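# Screw ring gauge onto ball screw's fine thread

## Task

Turn the ring gauge onto the fine-pitch thread at the ball screw's end until it has gone on by two complete revolutions or more.

## Robot and tools

Robot: two arms, left_arm and right_arm, each a six-joint arm ending in a parallel two-finger gripper. Their bases sit in the scene frame at left_arm (+0.020, +0.266, 0) m and right_arm (+0.035, -0.334, 0) m, both facing almost straight along +x. Scene frame: origin on the table top midway between the arms, +z up, +x out over the table, left_arm on the +y side. The names left and right are not image sides.

Gripper axes: fingers point along the gripper's +z, close and open along its y. The reported end_effector_position is the point between the finger pads, roughly 1 cm short of the fingertips. A wrist camera is mounted on each gripper.

Joint ranges (rad), base to hand: waist -2.618 to 3.054, shoulder 0 to 3.142, elbow 0 to 3.142, wrist pitch -1.571 to 1.571, wrist yaw -1.571 to 1.571, wrist roll -2.094 to 2.094. Elbows cannot fully straighten. Screwing needs repeated wrist-roll turns, so regrasping is required: roll within range, open, roll back, close, repeat.

The command row: every moving command uses a row of 14 numbers, each in [-1, 1], always all 14 even if one arm idles: left_arm dx, dy, dz, rx, ry, rz, opening, then right_arm dx, dy, dz, rx, ry, rz, opening. The first six per arm are an offset, not a pose, expressed in that gripper's own axes and counted from the gripper pose printed in the latest result that shows it (before any such result, or in later calls within one reply, from where the arm is when the command begins). Scale: 1.0 equals 0.6 m of translation or 180 degrees of rotation; rx, ry, rz form one rotation vector. Opening is absolute, not an offset: +1 fully open (0.094 m), -1 closed. All-zero offsets are not idle: they pull the arm back to the reference pose.

Tools:
- execute_actions {actions, pictures}: actions is an empty list (just report state), or one item. An action item is {rows: list of 1 to 15 rows, steps: up to 15, default 15}; each row lasts one 1/30 s step and the final row repeats to fill the steps. Every row is measured from the same reference pose, not from the previous row. A wait item is {steps: up to 300} with no rows; it counts from the previous result, so your reply time is included. pictures (boolean) toggles camera images; they come by default.
- move {target, speed}: target is one 14-number row as above; each gripper travels in a straight line to its target, both finishing together, lasting 0.5 to 10 s (cut off at 10 s). speed is the top path speed in m/s, 0.002 to 0.5, default 0.25; rotation is capped at twice that in rad/s. Opening is sent at the start. Paths ignore obstacles and the other arm. Result adds a move: line with the ending (done, off_target, moving, held, fault) and limits (paced = pose clipped, held = some steps blocked, after which the arm may jump fast), plus each gripper's distance to its target.
- wait {seconds: 0 to 10}: lets time pass, sends nothing.
- zoom_image {camera: cam_left_wrist or cam_right_wrist, region: [x0, y0, x1, y1] pixels, at most 504 by 504}: closer view of the latest image. Both cameras are 616x616 fisheye.
- read_manual {section: "licences"}: URDF licence texts only.
- finished_scene {scene}: ends the current scene (give its number) and grades it; irreversible. Only call once the gauge is threaded two turns and will stay there.

Results: a state line gives each gripper's position (m) and quat_wxyz in the scene frame; reported positions can be off, more so at long reach. grip_measured is the measured finger opening on the command scale; the last joint value is the opening in metres. Readings may be off by about 1 mm. A Hand target line shows where the controller is steering each gripper. pose unreachable means the clearance check altered or blocked that arm's command; HELD marks blocked steps. FAULT and MOTOR HOT / OVER-TEMPERATURE FAULT lines report stops and heating.

Control behaviour: each step the command is clipped to within 70 mm and 16 degrees of the measured pose, then solved by damped IK with position prioritised over orientation. Long motions may need several commands; after an action the arm only continues to its last clipped pose. Arms tend to settle a centimetre or more low and can sag with repeated zero offsets: to hold an arm in place, send the correction back to its wanted pose in a reply's first call and zeros after, raising the aim if it stays low.

Gripping: to hold something, command an opening below grip_measured; about 0.03 below grips firmly, less grips gently. Pad force tops out near 50 to 62 N, weaker on thin parts, with a brief spike at first contact.

Avoid: knocking or placing anything off the table (fails the task); letting the arms collide or press on each other; fast impacts, since force grows with speed and with how far the target lies past the contact; drops and slips, including from occasional external tugs on a held part. Holding loads heats motors: at 90 °C the arm halts for 10 s, at 100 °C it goes limp and falls, so do not hold heavy loads longer than necessary. Time taken, including thinking, counts against the result, and smooth low-effort motion is preferred.

Each tool is called as name(argument=value, ...) on one line, values as JSON.

## Session

I'll start by looking at the current state.

execute_actions(actions=[])

Scene clock: 0.00 s of 5200.00 s.
left_arm: end_effector_position=(+0.4756, -0.1071, +0.3333) grip_measured=+1.000 end_effector_quat_wxyz=(+0.151, +0.320, +0.645, -0.677) | right_arm: end_effector_position=(+0.1607, -0.5987, +0.1008) grip_measured=+1.000 end_effector_quat_wxyz=(+0.575, +0.817, +0.032, +0.036)
Joint positions: left_arm=[-0.379  2.481  2.551 -0.323  1.423 -0.639  0.094] | right_arm=[-0.749  1.025  0.133  0.445  0.679  1.886  0.094]
Joint velocities: left_arm=[-0.007 -0.002  0.002 -0.125 -0.007  0.022  0.   ] | right_arm=[-0.002  0.022 -0.002 -0.066 -0.007  0.051  0.   ]
Motor temperatures (°C, as the motors report them): left_arm=[29 30 28 28 28 28] | right_arm=[28 31 30 27 30 28]
Hand target (left_arm): +0.474, -0.107, +0.334; +0.149, +0.320, +0.645, -0.678
Hand target (right_arm): +0.160, -0.599, +0.102; +0.575, +0.817, +0.034, +0.030

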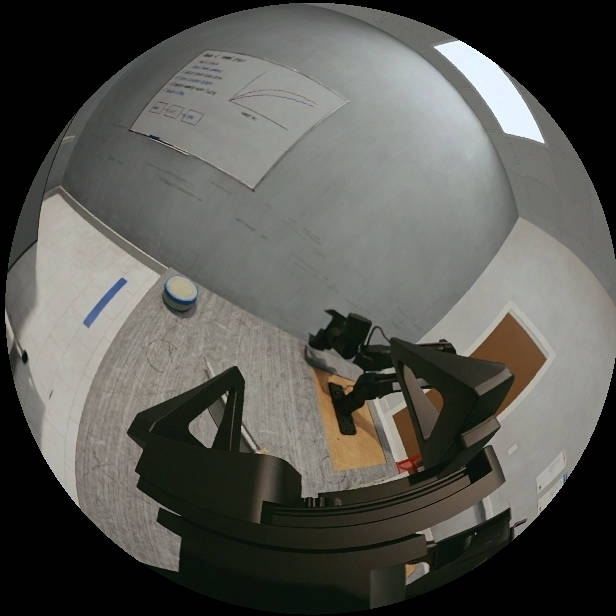

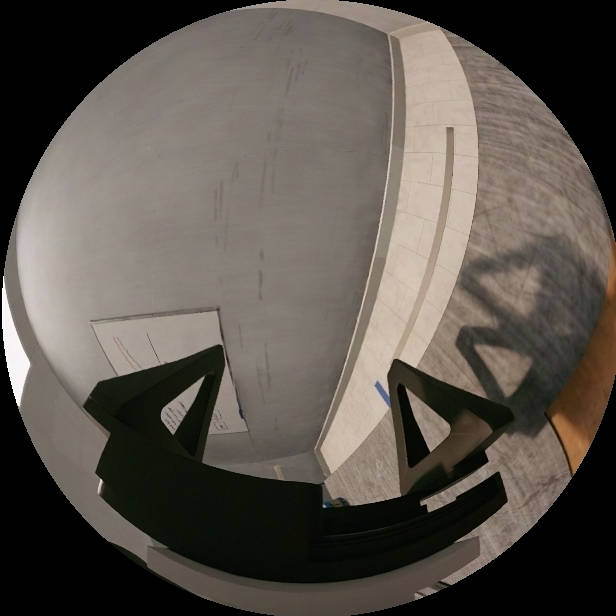

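move(target=[0.3602,-0.1993,-0.4248,-0.5344,-0.036,-0.0732,1, 0.2897,0.1302,-0.6032,-0.1878,0.4784,-0.7015,1], speed=0.2)

Scene clock: 57.80 s of 5200.00 s.
left_arm: end_effector_position=(+0.3117, +0.1926, +0.3063) grip_measured=+1.000 end_effector_quat_wxyz=(+0.311, -0.006, +0.950, -0.009) | right_arm: end_effector_position=(+0.3019, -0.2726, +0.2982) grip_measured=+1.000 end_effector_quat_wxyz=(+0.309, +0.002, +0.951, -0.007)
Joint positions: left_arm=[-0.365  1.291  1.619 -1.296 -0.203 -0.319  0.094] | right_arm=[ 0.356  1.196  1.528 -1.311  0.225  0.3    0.094]
Joint velocities: left_arm=[ 0.002 -0.017  0.002  0.007 -0.007  0.007  0.   ] | right_arm=[-0.012  0.002  0.002  0.007 -0.022 -0.022  0.   ]
Motor temperatures (°C, as the motors report them): left_arm=[29 50 32 32 28 28] | right_arm=[28 31 35 33 30 28]
Hand target (left_arm): +0.302, +0.195, +0.304; +0.303, -0.007, +0.953, -0.004
Hand target (right_arm): +0.301, -0.270, +0.302; +0.308, -0.006, +0.951, -0.004
Off the commanded pose (left_arm): 0.015 m, 2 deg.
Off the commanded pose (right_arm): 0.004 m, 1 deg.
After step 90, 47.37 s passed at rest.
move: off_target (left_arm)

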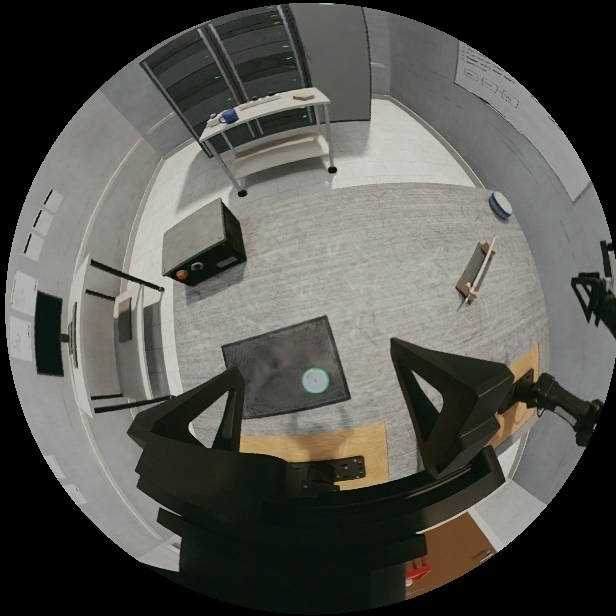

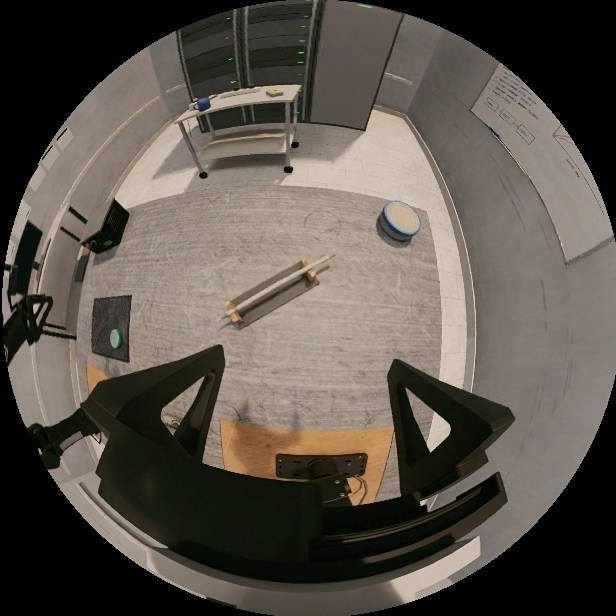

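zoom_image(camera="cam_right_wrist", region=[200, 230, 360, 350])

zoom_image(camera="cam_left_wrist", region=[260, 330, 370, 420])

Region (200, 230, 360, 350) of cam_right_wrist's 616x616 image, scaled by 3.150, with more detail than that image has; it fills the top 378 rows of this view, and the rest is white.

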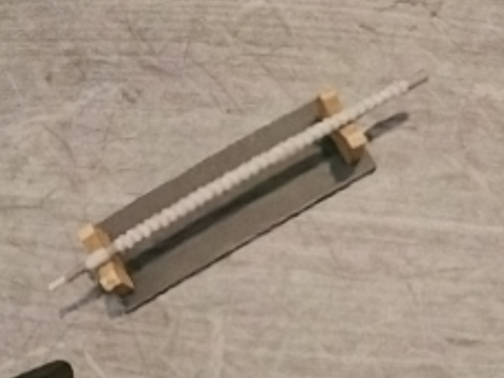

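Region (260, 330, 370, 420) of cam_left_wrist's 616x616 image, scaled by 4.582, with more detail than that image has; it fills the top 412 rows of this view, and the rest is white.

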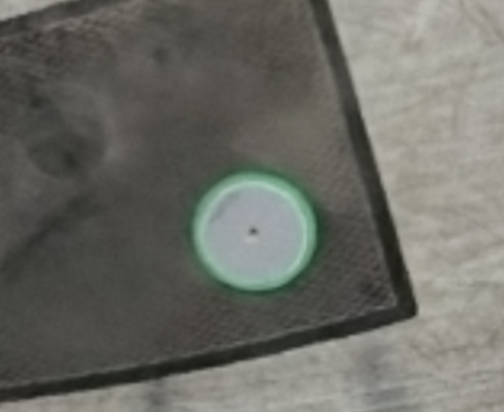

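move(target=[0.290,0.134,0.2137,0,0.2014,0,1, -0.014,0.005,0.315,0,0,0,1], speed=0.2)

Scene clock: 128.50 s of 5200.00 s.
left_arm: end_effector_position=(+0.2457, +0.2727, +0.1035) grip_measured=+1.000 end_effector_quat_wxyz=(+0.004, -0.008, +1.000, -0.001) | right_arm: end_effector_position=(+0.4177, -0.2704, +0.1510) grip_measured=+1.000 end_effector_quat_wxyz=(+0.308, +0.001, +0.951, -0.007)
Joint positions: left_arm=[ 0.032  1.392  1.047 -1.217  0.003  0.013  0.094] | right_arm=[ 0.219  1.478  1.125 -0.606  0.146  0.183  0.094]
Joint velocities: left_arm=[ 0.012  0.012 -0.002  0.022 -0.022 -0.095  0.   ] | right_arm=[-0.002 -0.012  0.002  0.007  0.037  0.007  0.   ]
Motor temperatures (°C, as the motors report them): left_arm=[29 37 31 32 28 28] | right_arm=[28 31 37 33 30 28]
Hand target (left_arm): +0.246, +0.273, +0.099; +0.002, -0.007, +1.000, -0.005
Hand target (right_arm): +0.418, -0.273, +0.150; +0.308, +0.002, +0.951, -0.006
Off the commanded pose (left_arm): 0.007 m, 1 deg.
Off the commanded pose (right_arm): 0.003 m, 0 deg.
After step 90, 65.50 s passed at rest.
move: done

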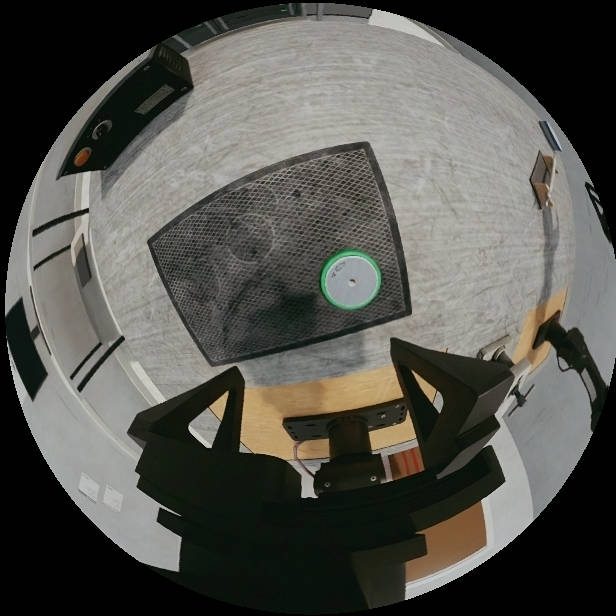

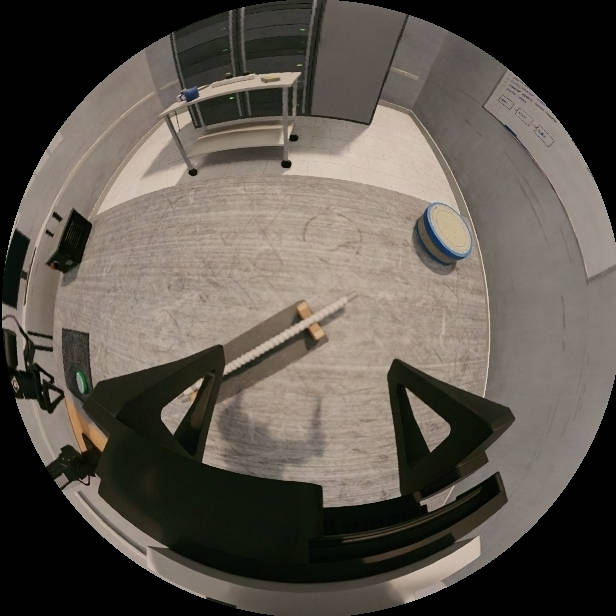

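zoom_image(camera="cam_right_wrist", region=[280, 270, 380, 350])

zoom_image(camera="cam_left_wrist", region=[300, 230, 410, 330])

Region (280, 270, 380, 350) of cam_right_wrist's 616x616 image, scaled by 5.040, with more detail than that image has; it fills the top 403 rows of this view, and the rest is white.

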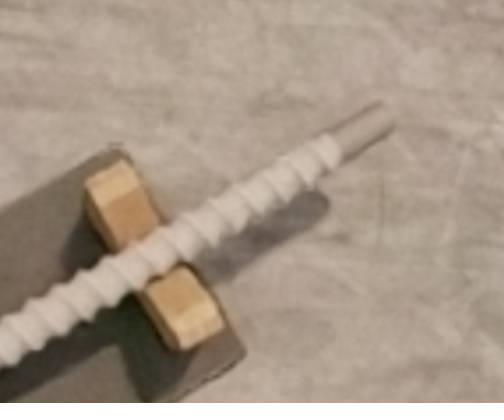

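Region (300, 230, 410, 330) of cam_left_wrist's 616x616 image, scaled by 4.582, with more detail than that image has; it fills the top 458 rows of this view, and the rest is white.

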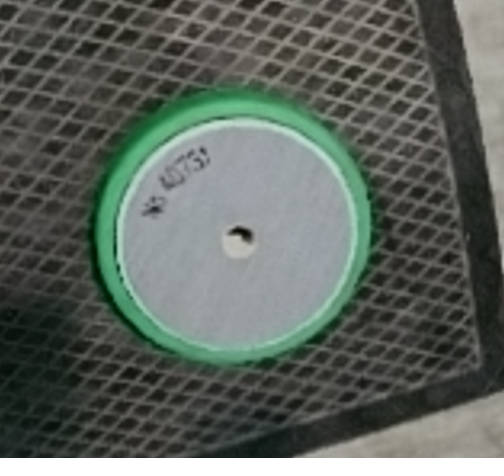

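move(target=[0,-0.05,0.056,0,0,0,1, 0.2027,0.284,-0.083,0,0,0,1], speed=0.2)

Scene clock: 143.53 s of 5200.00 s.
left_arm: end_effector_position=(+0.2476, +0.2444, +0.0767) grip_measured=+1.000 end_effector_quat_wxyz=(+0.012, -0.007, +1.000, -0.003) | right_arm: end_effector_position=(+0.2895, -0.0975, +0.1144) grip_measured=+1.000 end_effector_quat_wxyz=(+0.302, -0.005, +0.953, -0.003)
Joint positions: left_arm=[-0.092  1.405  0.95  -1.091  0.003 -0.111  0.094] | right_arm=[ 0.986  1.535  1.068 -0.739  0.505  0.889  0.094]
Joint velocities: left_arm=[ 0.002 -0.002 -0.007 -0.051 -0.066 -0.007  0.   ] | right_arm=[ 0.012  0.022 -0.002  0.022  0.066  0.11   0.   ]
Motor temperatures (°C, as the motors report them): left_arm=[29 36 32 31 28 28] | right_arm=[28 33 37 33 30 28]
Hand target (left_arm): +0.245, +0.242, +0.070; +0.004, -0.008, +1.000, -0.003
Hand target (right_arm): +0.293, -0.097, +0.120; +0.309, +0.000, +0.951, -0.008
Off the commanded pose (left_arm): 0.007 m, 1 deg.
Off the commanded pose (right_arm): 0.004 m, 1 deg.
After step 90, 10.33 s passed at rest.
move: done

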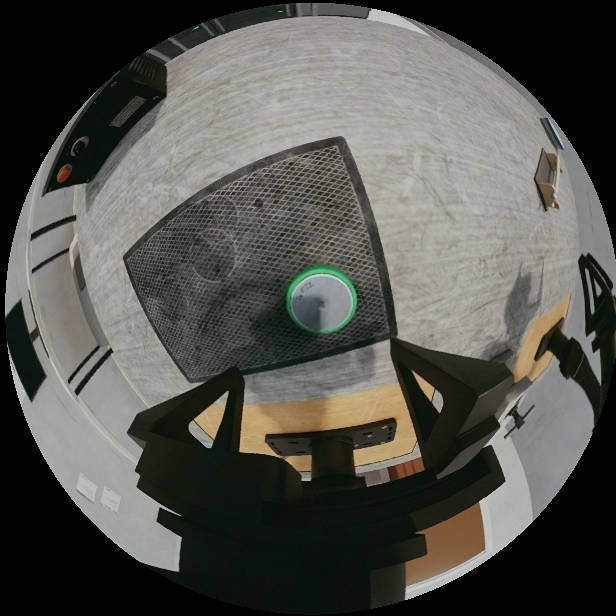

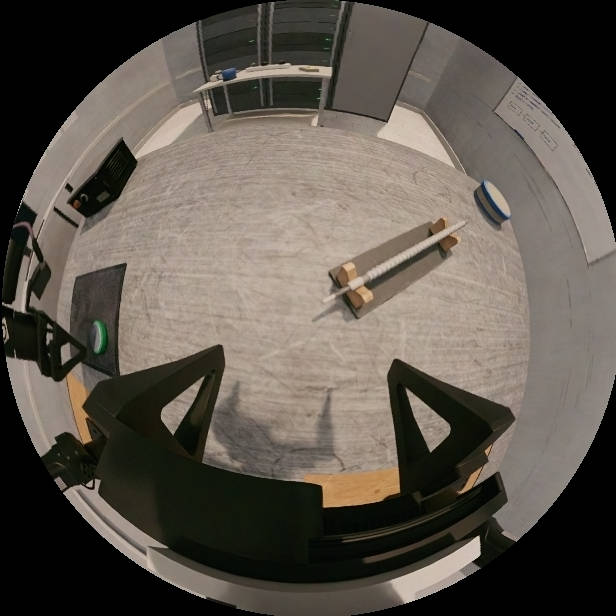

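zoom_image(camera="cam_right_wrist", region=[300, 250, 400, 330])

Region (300, 250, 400, 330) of cam_right_wrist's 616x616 image, scaled by 5.040, with more detail than that image has; it fills the top 403 rows of this view, and the rest is white.

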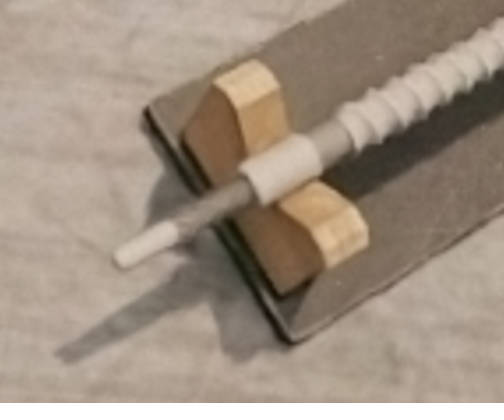

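move(target=[-0.008,-0.008,0.055,0,0,0,1, 0,0,0,0,0,0,1], speed=0.1)

Scene clock: 204.53 s of 5200.00 s.
left_arm: end_effector_position=(+0.2545, +0.2419, +0.0498) grip_measured=+1.000 end_effector_quat_wxyz=(+0.017, -0.008, +1.000, -0.003) | right_arm: end_effector_position=(+0.2889, -0.0975, +0.1140) grip_measured=+1.000 end_effector_quat_wxyz=(+0.300, -0.004, +0.954, -0.002)
Joint positions: left_arm=[-0.1    1.453  0.879 -0.961  0.003 -0.119  0.094] | right_arm=[ 0.986  1.535  1.068 -0.741  0.502  0.892  0.094]
Joint velocities: left_arm=[ 0.002 -0.007 -0.007  0.081 -0.022  0.037  0.   ] | right_arm=[ 0.002 -0.012 -0.007  0.037 -0.007  0.007  0.   ]
Motor temperatures (°C, as the motors report them): left_arm=[29 35 32 31 28 28] | right_arm=[28 34 39 32 30 28]
Hand target (left_arm): +0.253, +0.240, +0.044; +0.012, -0.007, +1.000, -0.003
Hand target (right_arm): +0.290, -0.098, +0.114; +0.302, -0.005, +0.953, -0.003
Off the commanded pose (left_arm): 0.007 m, 1 deg.
Off the commanded pose (right_arm): 0.001 m, 0 deg.
After step 90, 57.03 s passed at rest.
move: done

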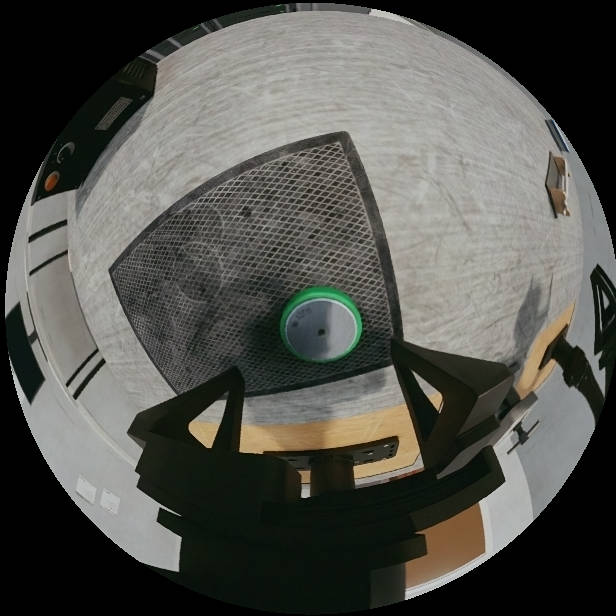

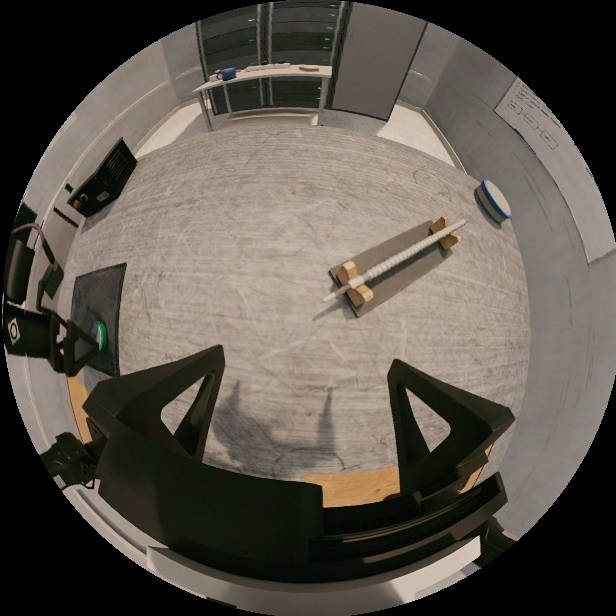

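move(target=[0.003,-0.007,0.055,0,0.015,0,1, 0,0,0,0,0,0,1], speed=0.05)

Scene clock: 211.73 s of 5200.00 s.
left_arm: end_effector_position=(+0.2568, +0.2407, +0.0233) grip_measured=+1.000 end_effector_quat_wxyz=(+0.001, -0.008, +1.000, -0.001) | right_arm: end_effector_position=(+0.2885, -0.0971, +0.1137) grip_measured=+1.000 end_effector_quat_wxyz=(+0.299, -0.005, +0.954, -0.001)
Joint positions: left_arm=[-0.104  1.537  0.842 -0.873  0.003 -0.123  0.094] | right_arm=[ 0.986  1.535  1.068 -0.741  0.499  0.892  0.094]
Joint velocities: left_arm=[-0.012  0.002 -0.002 -0.022  0.022 -0.037  0.   ] | right_arm=[-0.007 -0.002 -0.012 -0.007  0.037 -0.066  0.   ]
Motor temperatures (°C, as the motors report them): left_arm=[29 35 32 31 28 28] | right_arm=[28 34 38 32 30 28]
Hand target (left_arm): +0.253, +0.238, +0.017; -0.006, -0.008, +1.000, -0.003
Hand target (right_arm): +0.289, -0.097, +0.114; +0.300, -0.004, +0.954, -0.002
Off the commanded pose (left_arm): 0.008 m, 1 deg.
Off the commanded pose (right_arm): 0.001 m, 0 deg.
After step 90, 3.10 s passed at rest.
move: done

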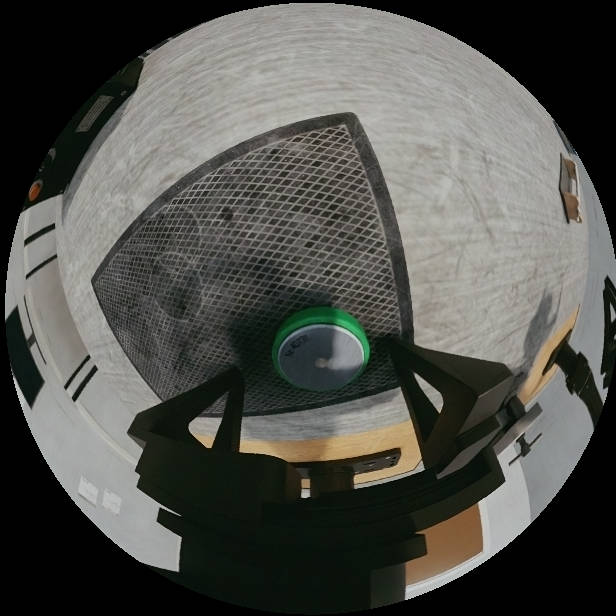

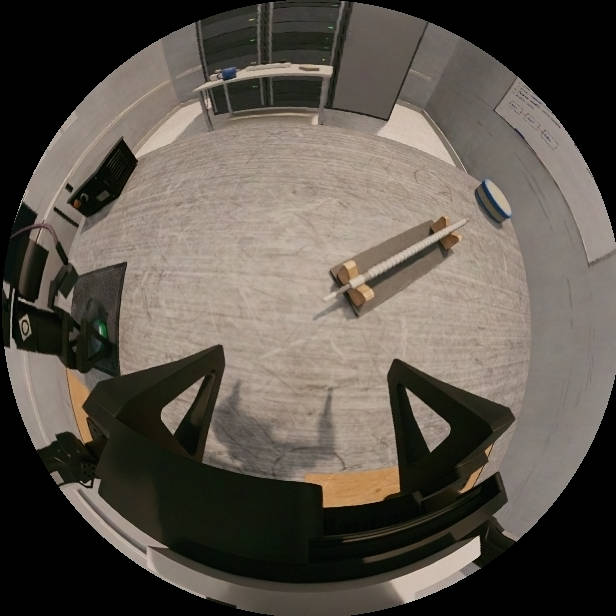

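zoom_image(camera="cam_left_wrist", region=[210, 290, 430, 430])

Region (210, 290, 430, 430) of cam_left_wrist's 616x616 image, scaled by 2.291, with more detail than that image has; it fills the top 321 rows of this view, and the rest is white.

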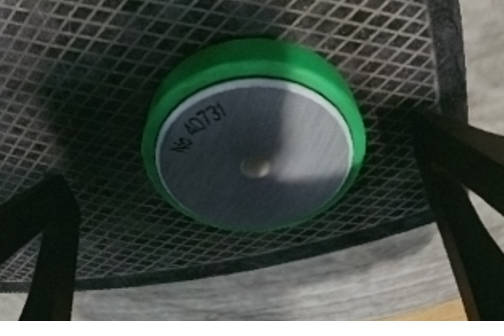

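move(target=[0.0097,-0.0128,0.0205,0,0,0,1, 0,0,0,0,0,0,1], speed=0.03)

zoom_image(camera="cam_left_wrist", region=[210, 290, 430, 430])

Scene clock: 222.97 s of 5200.00 s.
left_arm: end_effector_position=(+0.2546, +0.2369, +0.0188) grip_measured=+1.000 end_effector_quat_wxyz=(+0.002, -0.008, +1.000, -0.000) | right_arm: end_effector_position=(+0.2881, -0.0967, +0.1134) grip_measured=+1.000 end_effector_quat_wxyz=(+0.298, -0.005, +0.955, -0.000)
Joint positions: left_arm=[-0.123  1.537  0.822 -0.851 -0.    -0.142  0.094] | right_arm=[ 0.986  1.535  1.068 -0.741  0.495  0.892  0.094]
Joint velocities: left_arm=[ 0.022  0.012  0.017 -0.081 -0.007 -0.007  0.   ] | right_arm=[ 0.002 -0.007  0.027  0.007 -0.066 -0.051  0.   ]
Motor temperatures (°C, as the motors report them): left_arm=[29 36 32 31 28 28] | right_arm=[28 34 38 32 30 28]
Hand target (left_arm): +0.251, +0.233, +0.011; +0.001, -0.008, +1.000, -0.002
Hand target (right_arm): +0.289, -0.097, +0.114; +0.299, -0.005, +0.954, -0.001
Off the commanded pose (left_arm): 0.009 m, 0 deg.
Off the commanded pose (right_arm): 0.001 m, 0 deg.
After step 90, 7.47 s passed at rest.
move: done

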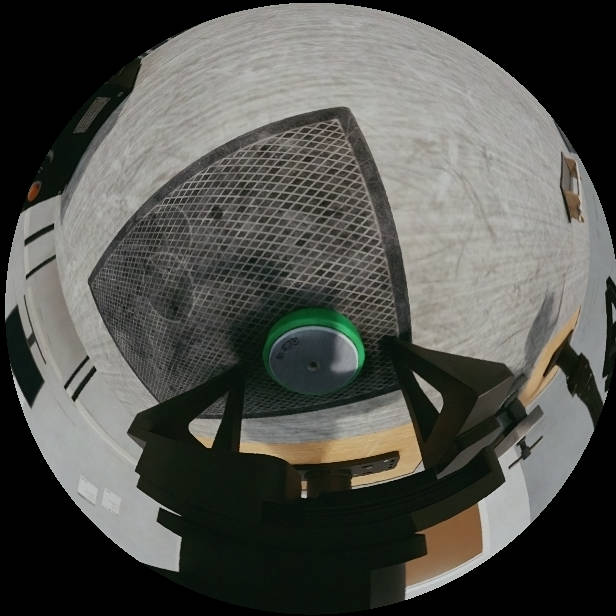

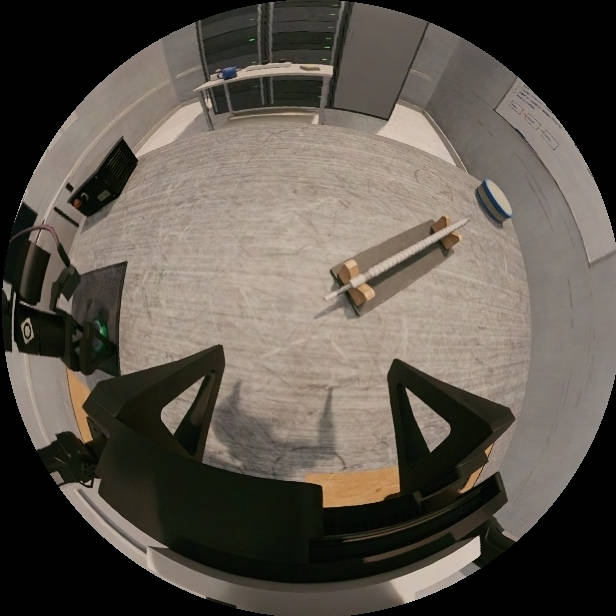

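Region (210, 290, 430, 430) of cam_left_wrist's 616x616 image, scaled by 2.291, with more detail than that image has; it fills the top 321 rows of this view, and the rest is white.

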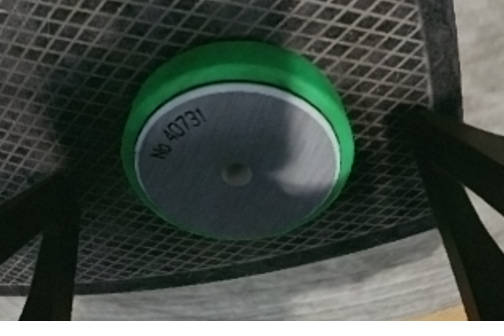

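move(target=[0.006,-0.003,0.018,0,0,0,0.45, 0,0,0,0,0,0,1], speed=0.02)

zoom_image(camera="cam_left_wrist", region=[210, 290, 430, 430])

Scene clock: 231.10 s of 5200.00 s.
left_arm: end_effector_position=(+0.2541, +0.2351, +0.0181) grip_measured=+0.452 end_effector_quat_wxyz=(+0.002, -0.008, +1.000, -0.005) | right_arm: end_effector_position=(+0.2878, -0.0964, +0.1132) grip_measured=+1.000 end_effector_quat_wxyz=(+0.297, -0.005, +0.955, +0.001)
Joint positions: left_arm=[-0.123  1.537  0.819 -0.847  0.009 -0.143  0.068] | right_arm=[ 0.986  1.535  1.068 -0.741  0.492  0.892  0.094]
Joint velocities: left_arm=[ 0.012 -0.007 -0.007  0.066 -0.022 -0.022 -0.   ] | right_arm=[ 0.012  0.007 -0.017  0.037 -0.007  0.007  0.   ]
Motor temperatures (°C, as the motors report them): left_arm=[29 36 32 31 28 28] | right_arm=[28 35 38 32 30 28]
Hand target (left_arm): +0.250, +0.235, +0.008; +0.002, -0.008, +1.000, -0.000
Hand target (right_arm): +0.288, -0.097, +0.113; +0.298, -0.005, +0.955, -0.000
Off the commanded pose (left_arm): 0.011 m, 1 deg.
Off the commanded pose (right_arm): 0.001 m, 0 deg.
After step 90, 4.33 s passed at rest.
move: off_target (left_arm)

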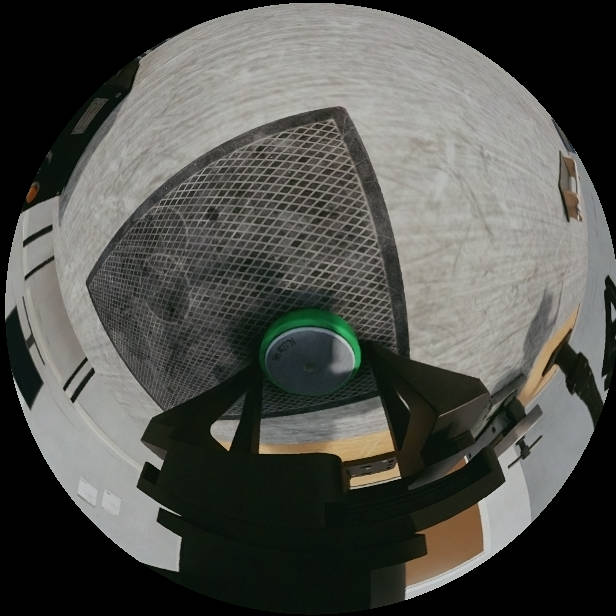

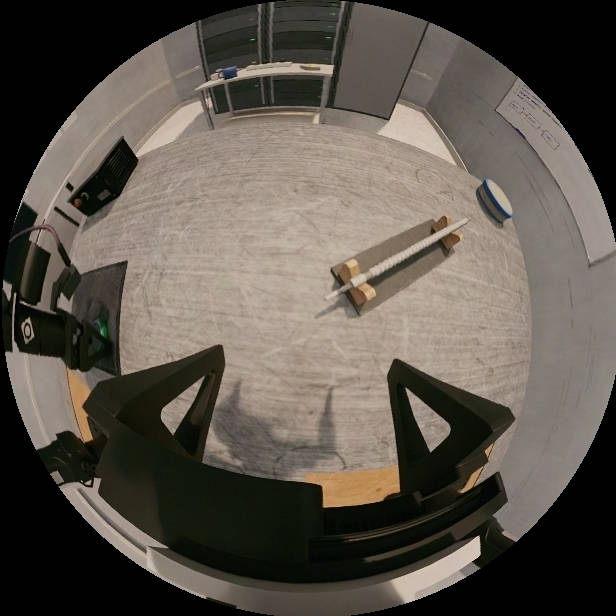

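Region (210, 290, 430, 430) of cam_left_wrist's 616x616 image, scaled by 2.291, with more detail than that image has; it fills the top 321 rows of this view, and the rest is white.

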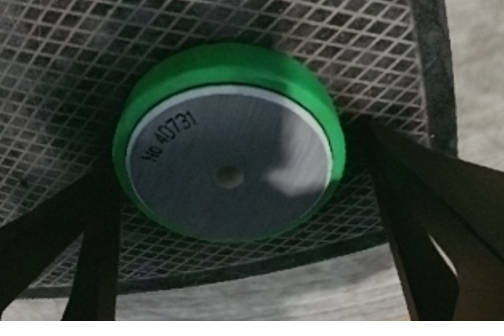

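move(target=[0,0,-0.004,0,0,0,0.15, 0,0,0,0,0,0,1], speed=0.02)

zoom_image(camera="cam_left_wrist", region=[210, 290, 430, 430])

Scene clock: 236.70 s of 5200.00 s.
left_arm: end_effector_position=(+0.2540, +0.2345, +0.0181) grip_measured=+0.153 end_effector_quat_wxyz=(+0.002, -0.008, +1.000, -0.007) | right_arm: end_effector_position=(+0.2874, -0.0960, +0.1129) grip_measured=+1.000 end_effector_quat_wxyz=(+0.295, -0.006, +0.955, +0.002)
Joint positions: left_arm=[-0.123  1.537  0.819 -0.847  0.013 -0.143  0.054] | right_arm=[ 0.986  1.535  1.068 -0.741  0.489  0.892  0.094]
Joint velocities: left_arm=[-0.017 -0.012 -0.007 -0.022 -0.007 -0.037  0.001] | right_arm=[ 0.002  0.002 -0.012 -0.051 -0.037  0.037  0.   ]
Motor temperatures (°C, as the motors report them): left_arm=[29 36 31 31 28 28] | right_arm=[28 35 38 32 30 28]
Hand target (left_arm): +0.254, +0.235, +0.020; +0.002, -0.008, +1.000, -0.005
Hand target (right_arm): +0.288, -0.096, +0.113; +0.297, -0.005, +0.955, +0.001
Off the commanded pose (left_arm): 0.002 m, 0 deg.
Off the commanded pose (right_arm): 0.001 m, 0 deg.
After step 90, 1.90 s passed at rest.
move: done

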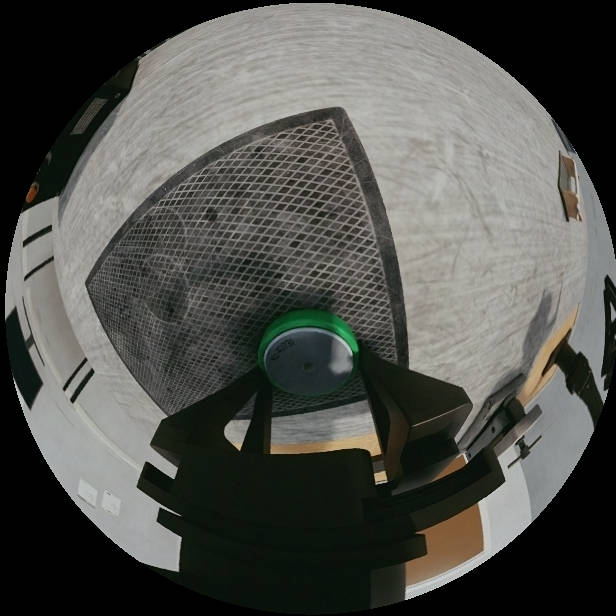

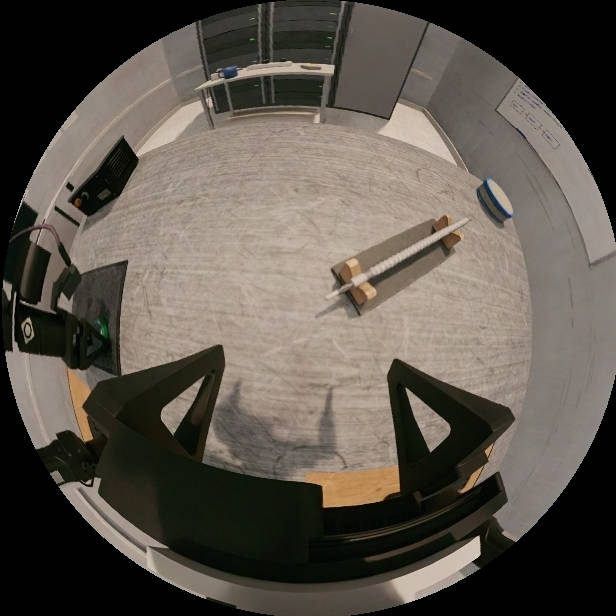

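Region (210, 290, 430, 430) of cam_left_wrist's 616x616 image, scaled by 2.291, with more detail than that image has; it fills the top 321 rows of this view, and the rest is white.

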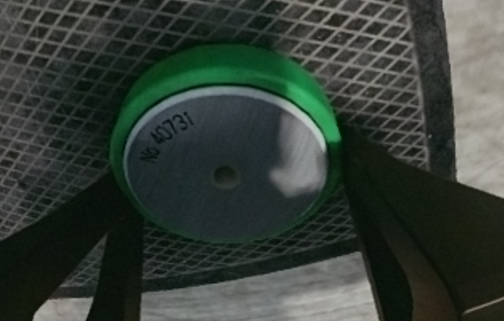

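move(target=[0,0,-0.004,0,0,0,0.05, 0,0,0,0,0,0,1], speed=0.02)

zoom_image(camera="cam_left_wrist", region=[210, 290, 430, 430])

Scene clock: 242.00 s of 5200.00 s.
left_arm: end_effector_position=(+0.2540, +0.2344, +0.0181) grip_measured=+0.068 end_effector_quat_wxyz=(+0.002, -0.008, +1.000, -0.007) | right_arm: end_effector_position=(+0.2870, -0.0957, +0.1127) grip_measured=+1.000 end_effector_quat_wxyz=(+0.294, -0.006, +0.956, +0.003)
Joint positions: left_arm=[-0.123  1.537  0.819 -0.847  0.013 -0.143  0.05 ] | right_arm=[ 0.986  1.535  1.068 -0.741  0.486  0.892  0.094]
Joint velocities: left_arm=[-0.002  0.012  0.007 -0.051 -0.007  0.051 -0.001] | right_arm=[-0.017  0.002 -0.007 -0.022  0.007 -0.066  0.   ]
Motor temperatures (°C, as the motors report them): left_arm=[29 36 32 31 28 28] | right_arm=[28 35 38 32 30 28]
Hand target (left_arm): +0.254, +0.234, +0.020; +0.002, -0.008, +1.000, -0.007
Hand target (right_arm): +0.287, -0.096, +0.113; +0.296, -0.006, +0.955, +0.002
Off the commanded pose (left_arm): 0.002 m, 0 deg.
Off the commanded pose (right_arm): 0.001 m, 0 deg.
After step 90, 1.60 s passed at rest.
move: done

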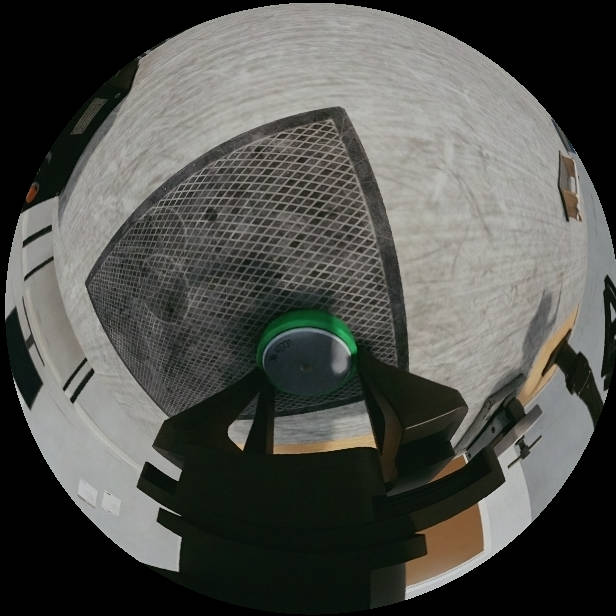

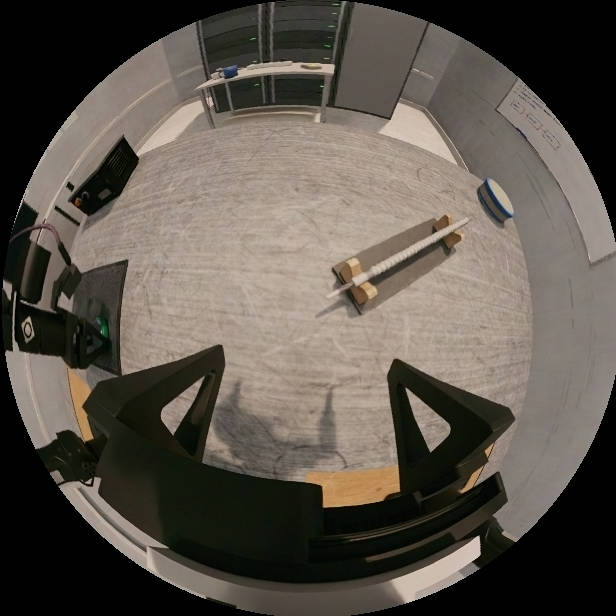

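Region (210, 290, 430, 430) of cam_left_wrist's 616x616 image, scaled by 2.291, with more detail than that image has; it fills the top 321 rows of this view, and the rest is white.

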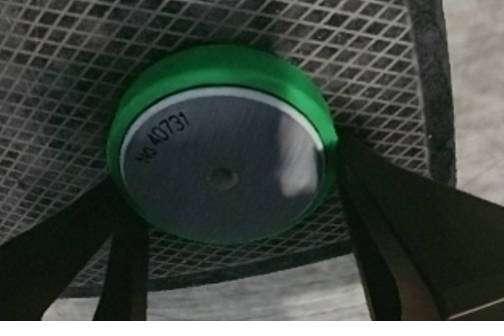

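move(target=[0,0,-0.012,0,0,-0.5,0.4, -0.1563,-0.1838,0.1318,-0.2044,0.1091,-0.6661,1], speed=0.25)

Scene clock: 268.37 s of 5200.00 s.
left_arm: end_effector_position=(+0.2558, +0.2264, +0.0195) grip_measured=+0.398 end_effector_quat_wxyz=(+0.018, +0.706, -0.708, +0.023) | right_arm: end_effector_position=(+0.4081, -0.2030, +0.0959) grip_measured=+1.000 end_effector_quat_wxyz=(-0.008, +0.888, -0.461, -0.000)
Joint positions: left_arm=[-0.124  1.537  0.824 -0.843  0.056 -1.696  0.066] | right_arm=[ 0.319  2.047  1.772 -1.284 -0.012 -1.856  0.094]
Joint velocities: left_arm=[ 0.002 -0.012 -0.012 -0.022 -0.022 -0.007 -0.001] | right_arm=[-0.007 -0.002 -0.007 -0.022 -0.037  0.022  0.   ]
Motor temperatures (°C, as the motors report them): left_arm=[29 37 33 30 28 28] | right_arm=[28 35 38 32 30 28]
Hand target (left_arm): +0.254, +0.234, +0.025; +0.004, +0.712, -0.702, +0.007
Hand target (right_arm): +0.409, -0.206, +0.098; -0.004, +0.888, -0.461, -0.003
Off the commanded pose (left_arm): 0.010 m, 3 deg.
Off the commanded pose (right_arm): 0.005 m, 1 deg.
After step 90, 18.37 s passed at rest.
move: off_target (left_arm)

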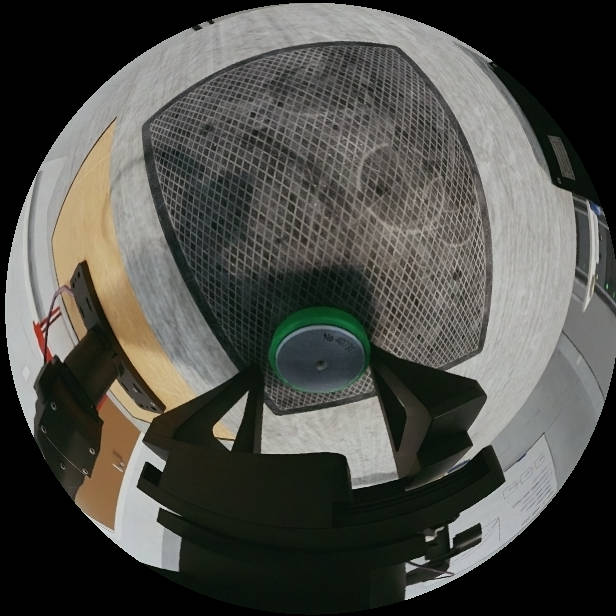

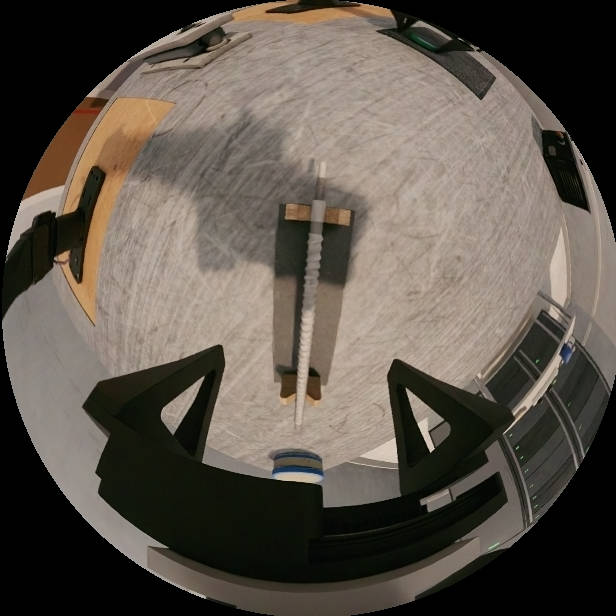

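move(target=[-0.0135,0.003,-0.0175,-0.002,-0.0185,0,0.4, 0.033,0,0.06,0,0,0,0.2], speed=0.05)

Scene clock: 283.17 s of 5200.00 s.
left_arm: end_effector_position=(+0.2562, +0.2330, +0.0213) grip_measured=+0.398 end_effector_quat_wxyz=(+0.005, +0.707, -0.708, +0.009) | right_arm: end_effector_position=(+0.4209, -0.2155, +0.0649) grip_measured=+0.203 end_effector_quat_wxyz=(-0.013, +0.888, -0.460, +0.005)
Joint positions: left_arm=[-0.124  1.537  0.833 -0.859  0.018 -1.698  0.066] | right_arm=[ 0.28   2.079  1.695 -1.163 -0.011 -1.896  0.056]
Joint velocities: left_arm=[ 0.007  0.017 -0.002 -0.007  0.022  0.007 -0.   ] | right_arm=[-0.022 -0.007 -0.002  0.037 -0.066 -0.051 -0.   ]
Motor temperatures (°C, as the motors report them): left_arm=[29 38 34 30 28 28] | right_arm=[28 38 39 31 30 28]
Hand target (left_arm): +0.254, +0.235, +0.029; -0.001, +0.706, -0.708, +0.001
Hand target (right_arm): +0.419, -0.219, +0.060; -0.008, +0.888, -0.461, -0.000
Off the commanded pose (left_arm): 0.009 m, 1 deg.
Off the commanded pose (right_arm): 0.006 m, 1 deg.
After step 90, 10.57 s passed at rest.
move: done

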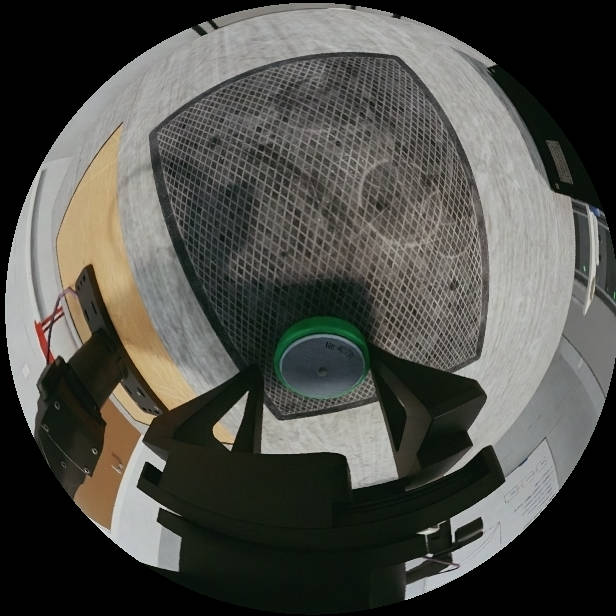

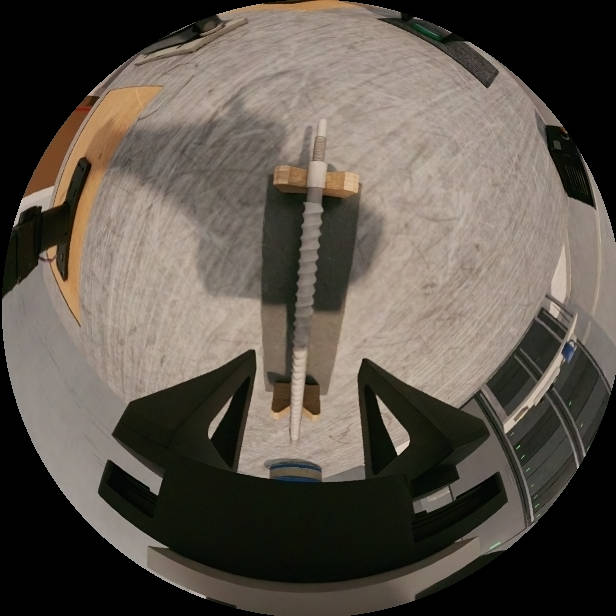

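move(target=[-0.008,-0.008,0.017,0,-0.006,0,0.4, -0.005,0.015,0.06,0,0.008,0,0.2], speed=0.04)

Scene clock: 304.23 s of 5200.00 s.
left_arm: end_effector_position=(+0.2607, +0.2331, +0.0188) grip_measured=+0.398 end_effector_quat_wxyz=(-0.000, +0.706, -0.708, +0.012) | right_arm: end_effector_position=(+0.4154, -0.2213, +0.0277) grip_measured=+0.203 end_effector_quat_wxyz=(-0.006, +0.886, -0.463, +0.015)
Joint positions: left_arm=[-0.124  1.548  0.833 -0.836  0.014 -1.698  0.066] | right_arm=[ 0.28   2.079  1.544 -1.006  0.011 -1.89   0.056]
Joint velocities: left_arm=[-0.002  0.007  0.002 -0.125 -0.051  0.037 -0.   ] | right_arm=[-0.002 -0.022 -0.022 -0.051  0.037 -0.022 -0.002]
Motor temperatures (°C, as the motors report them): left_arm=[29 38 34 30 28 28] | right_arm=[28 40 37 31 30 28]
Hand target (left_arm): +0.261, +0.238, +0.011; -0.002, +0.707, -0.708, +0.002
Hand target (right_arm): +0.412, -0.217, +0.029; -0.007, +0.888, -0.460, +0.016
Off the commanded pose (left_arm): 0.009 m, 1 deg.
Off the commanded pose (right_arm): 0.005 m, 0 deg.
After step 90, 16.67 s passed at rest.
move: done

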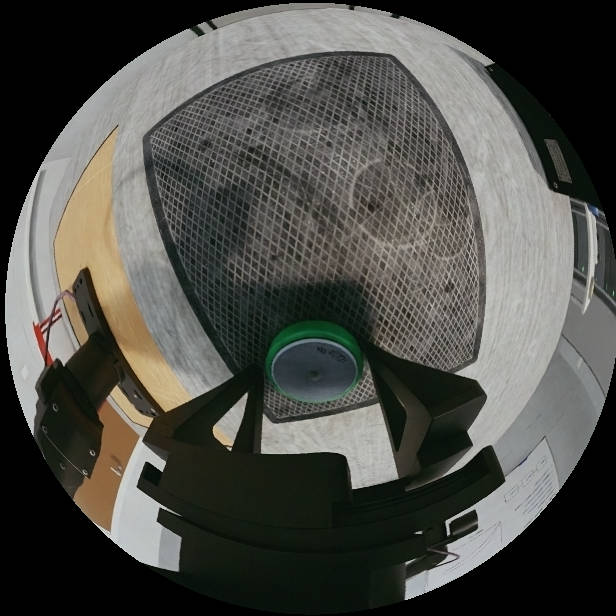

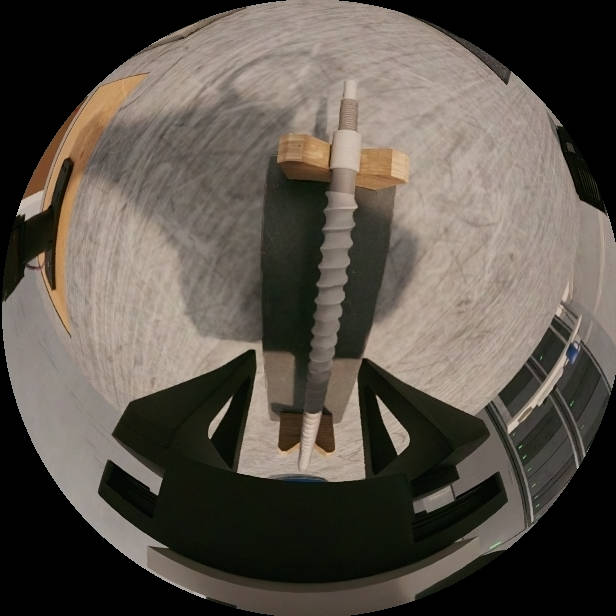

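zoom_image(camera="cam_right_wrist", region=[290, 60, 410, 210])

zoom_image(camera="cam_left_wrist", region=[210, 290, 430, 430])

Region (290, 60, 410, 210) of cam_right_wrist's 616x616 image, scaled by 3.360, with more detail than that image has; it fills the left 403 columns of this view, and the rest is white.

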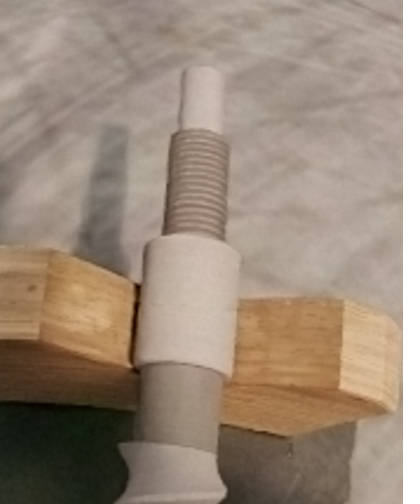

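Region (210, 290, 430, 430) of cam_left_wrist's 616x616 image, scaled by 2.291, with more detail than that image has; it fills the top 321 rows of this view, and the rest is white.

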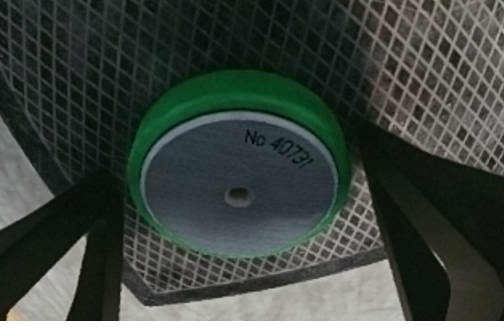

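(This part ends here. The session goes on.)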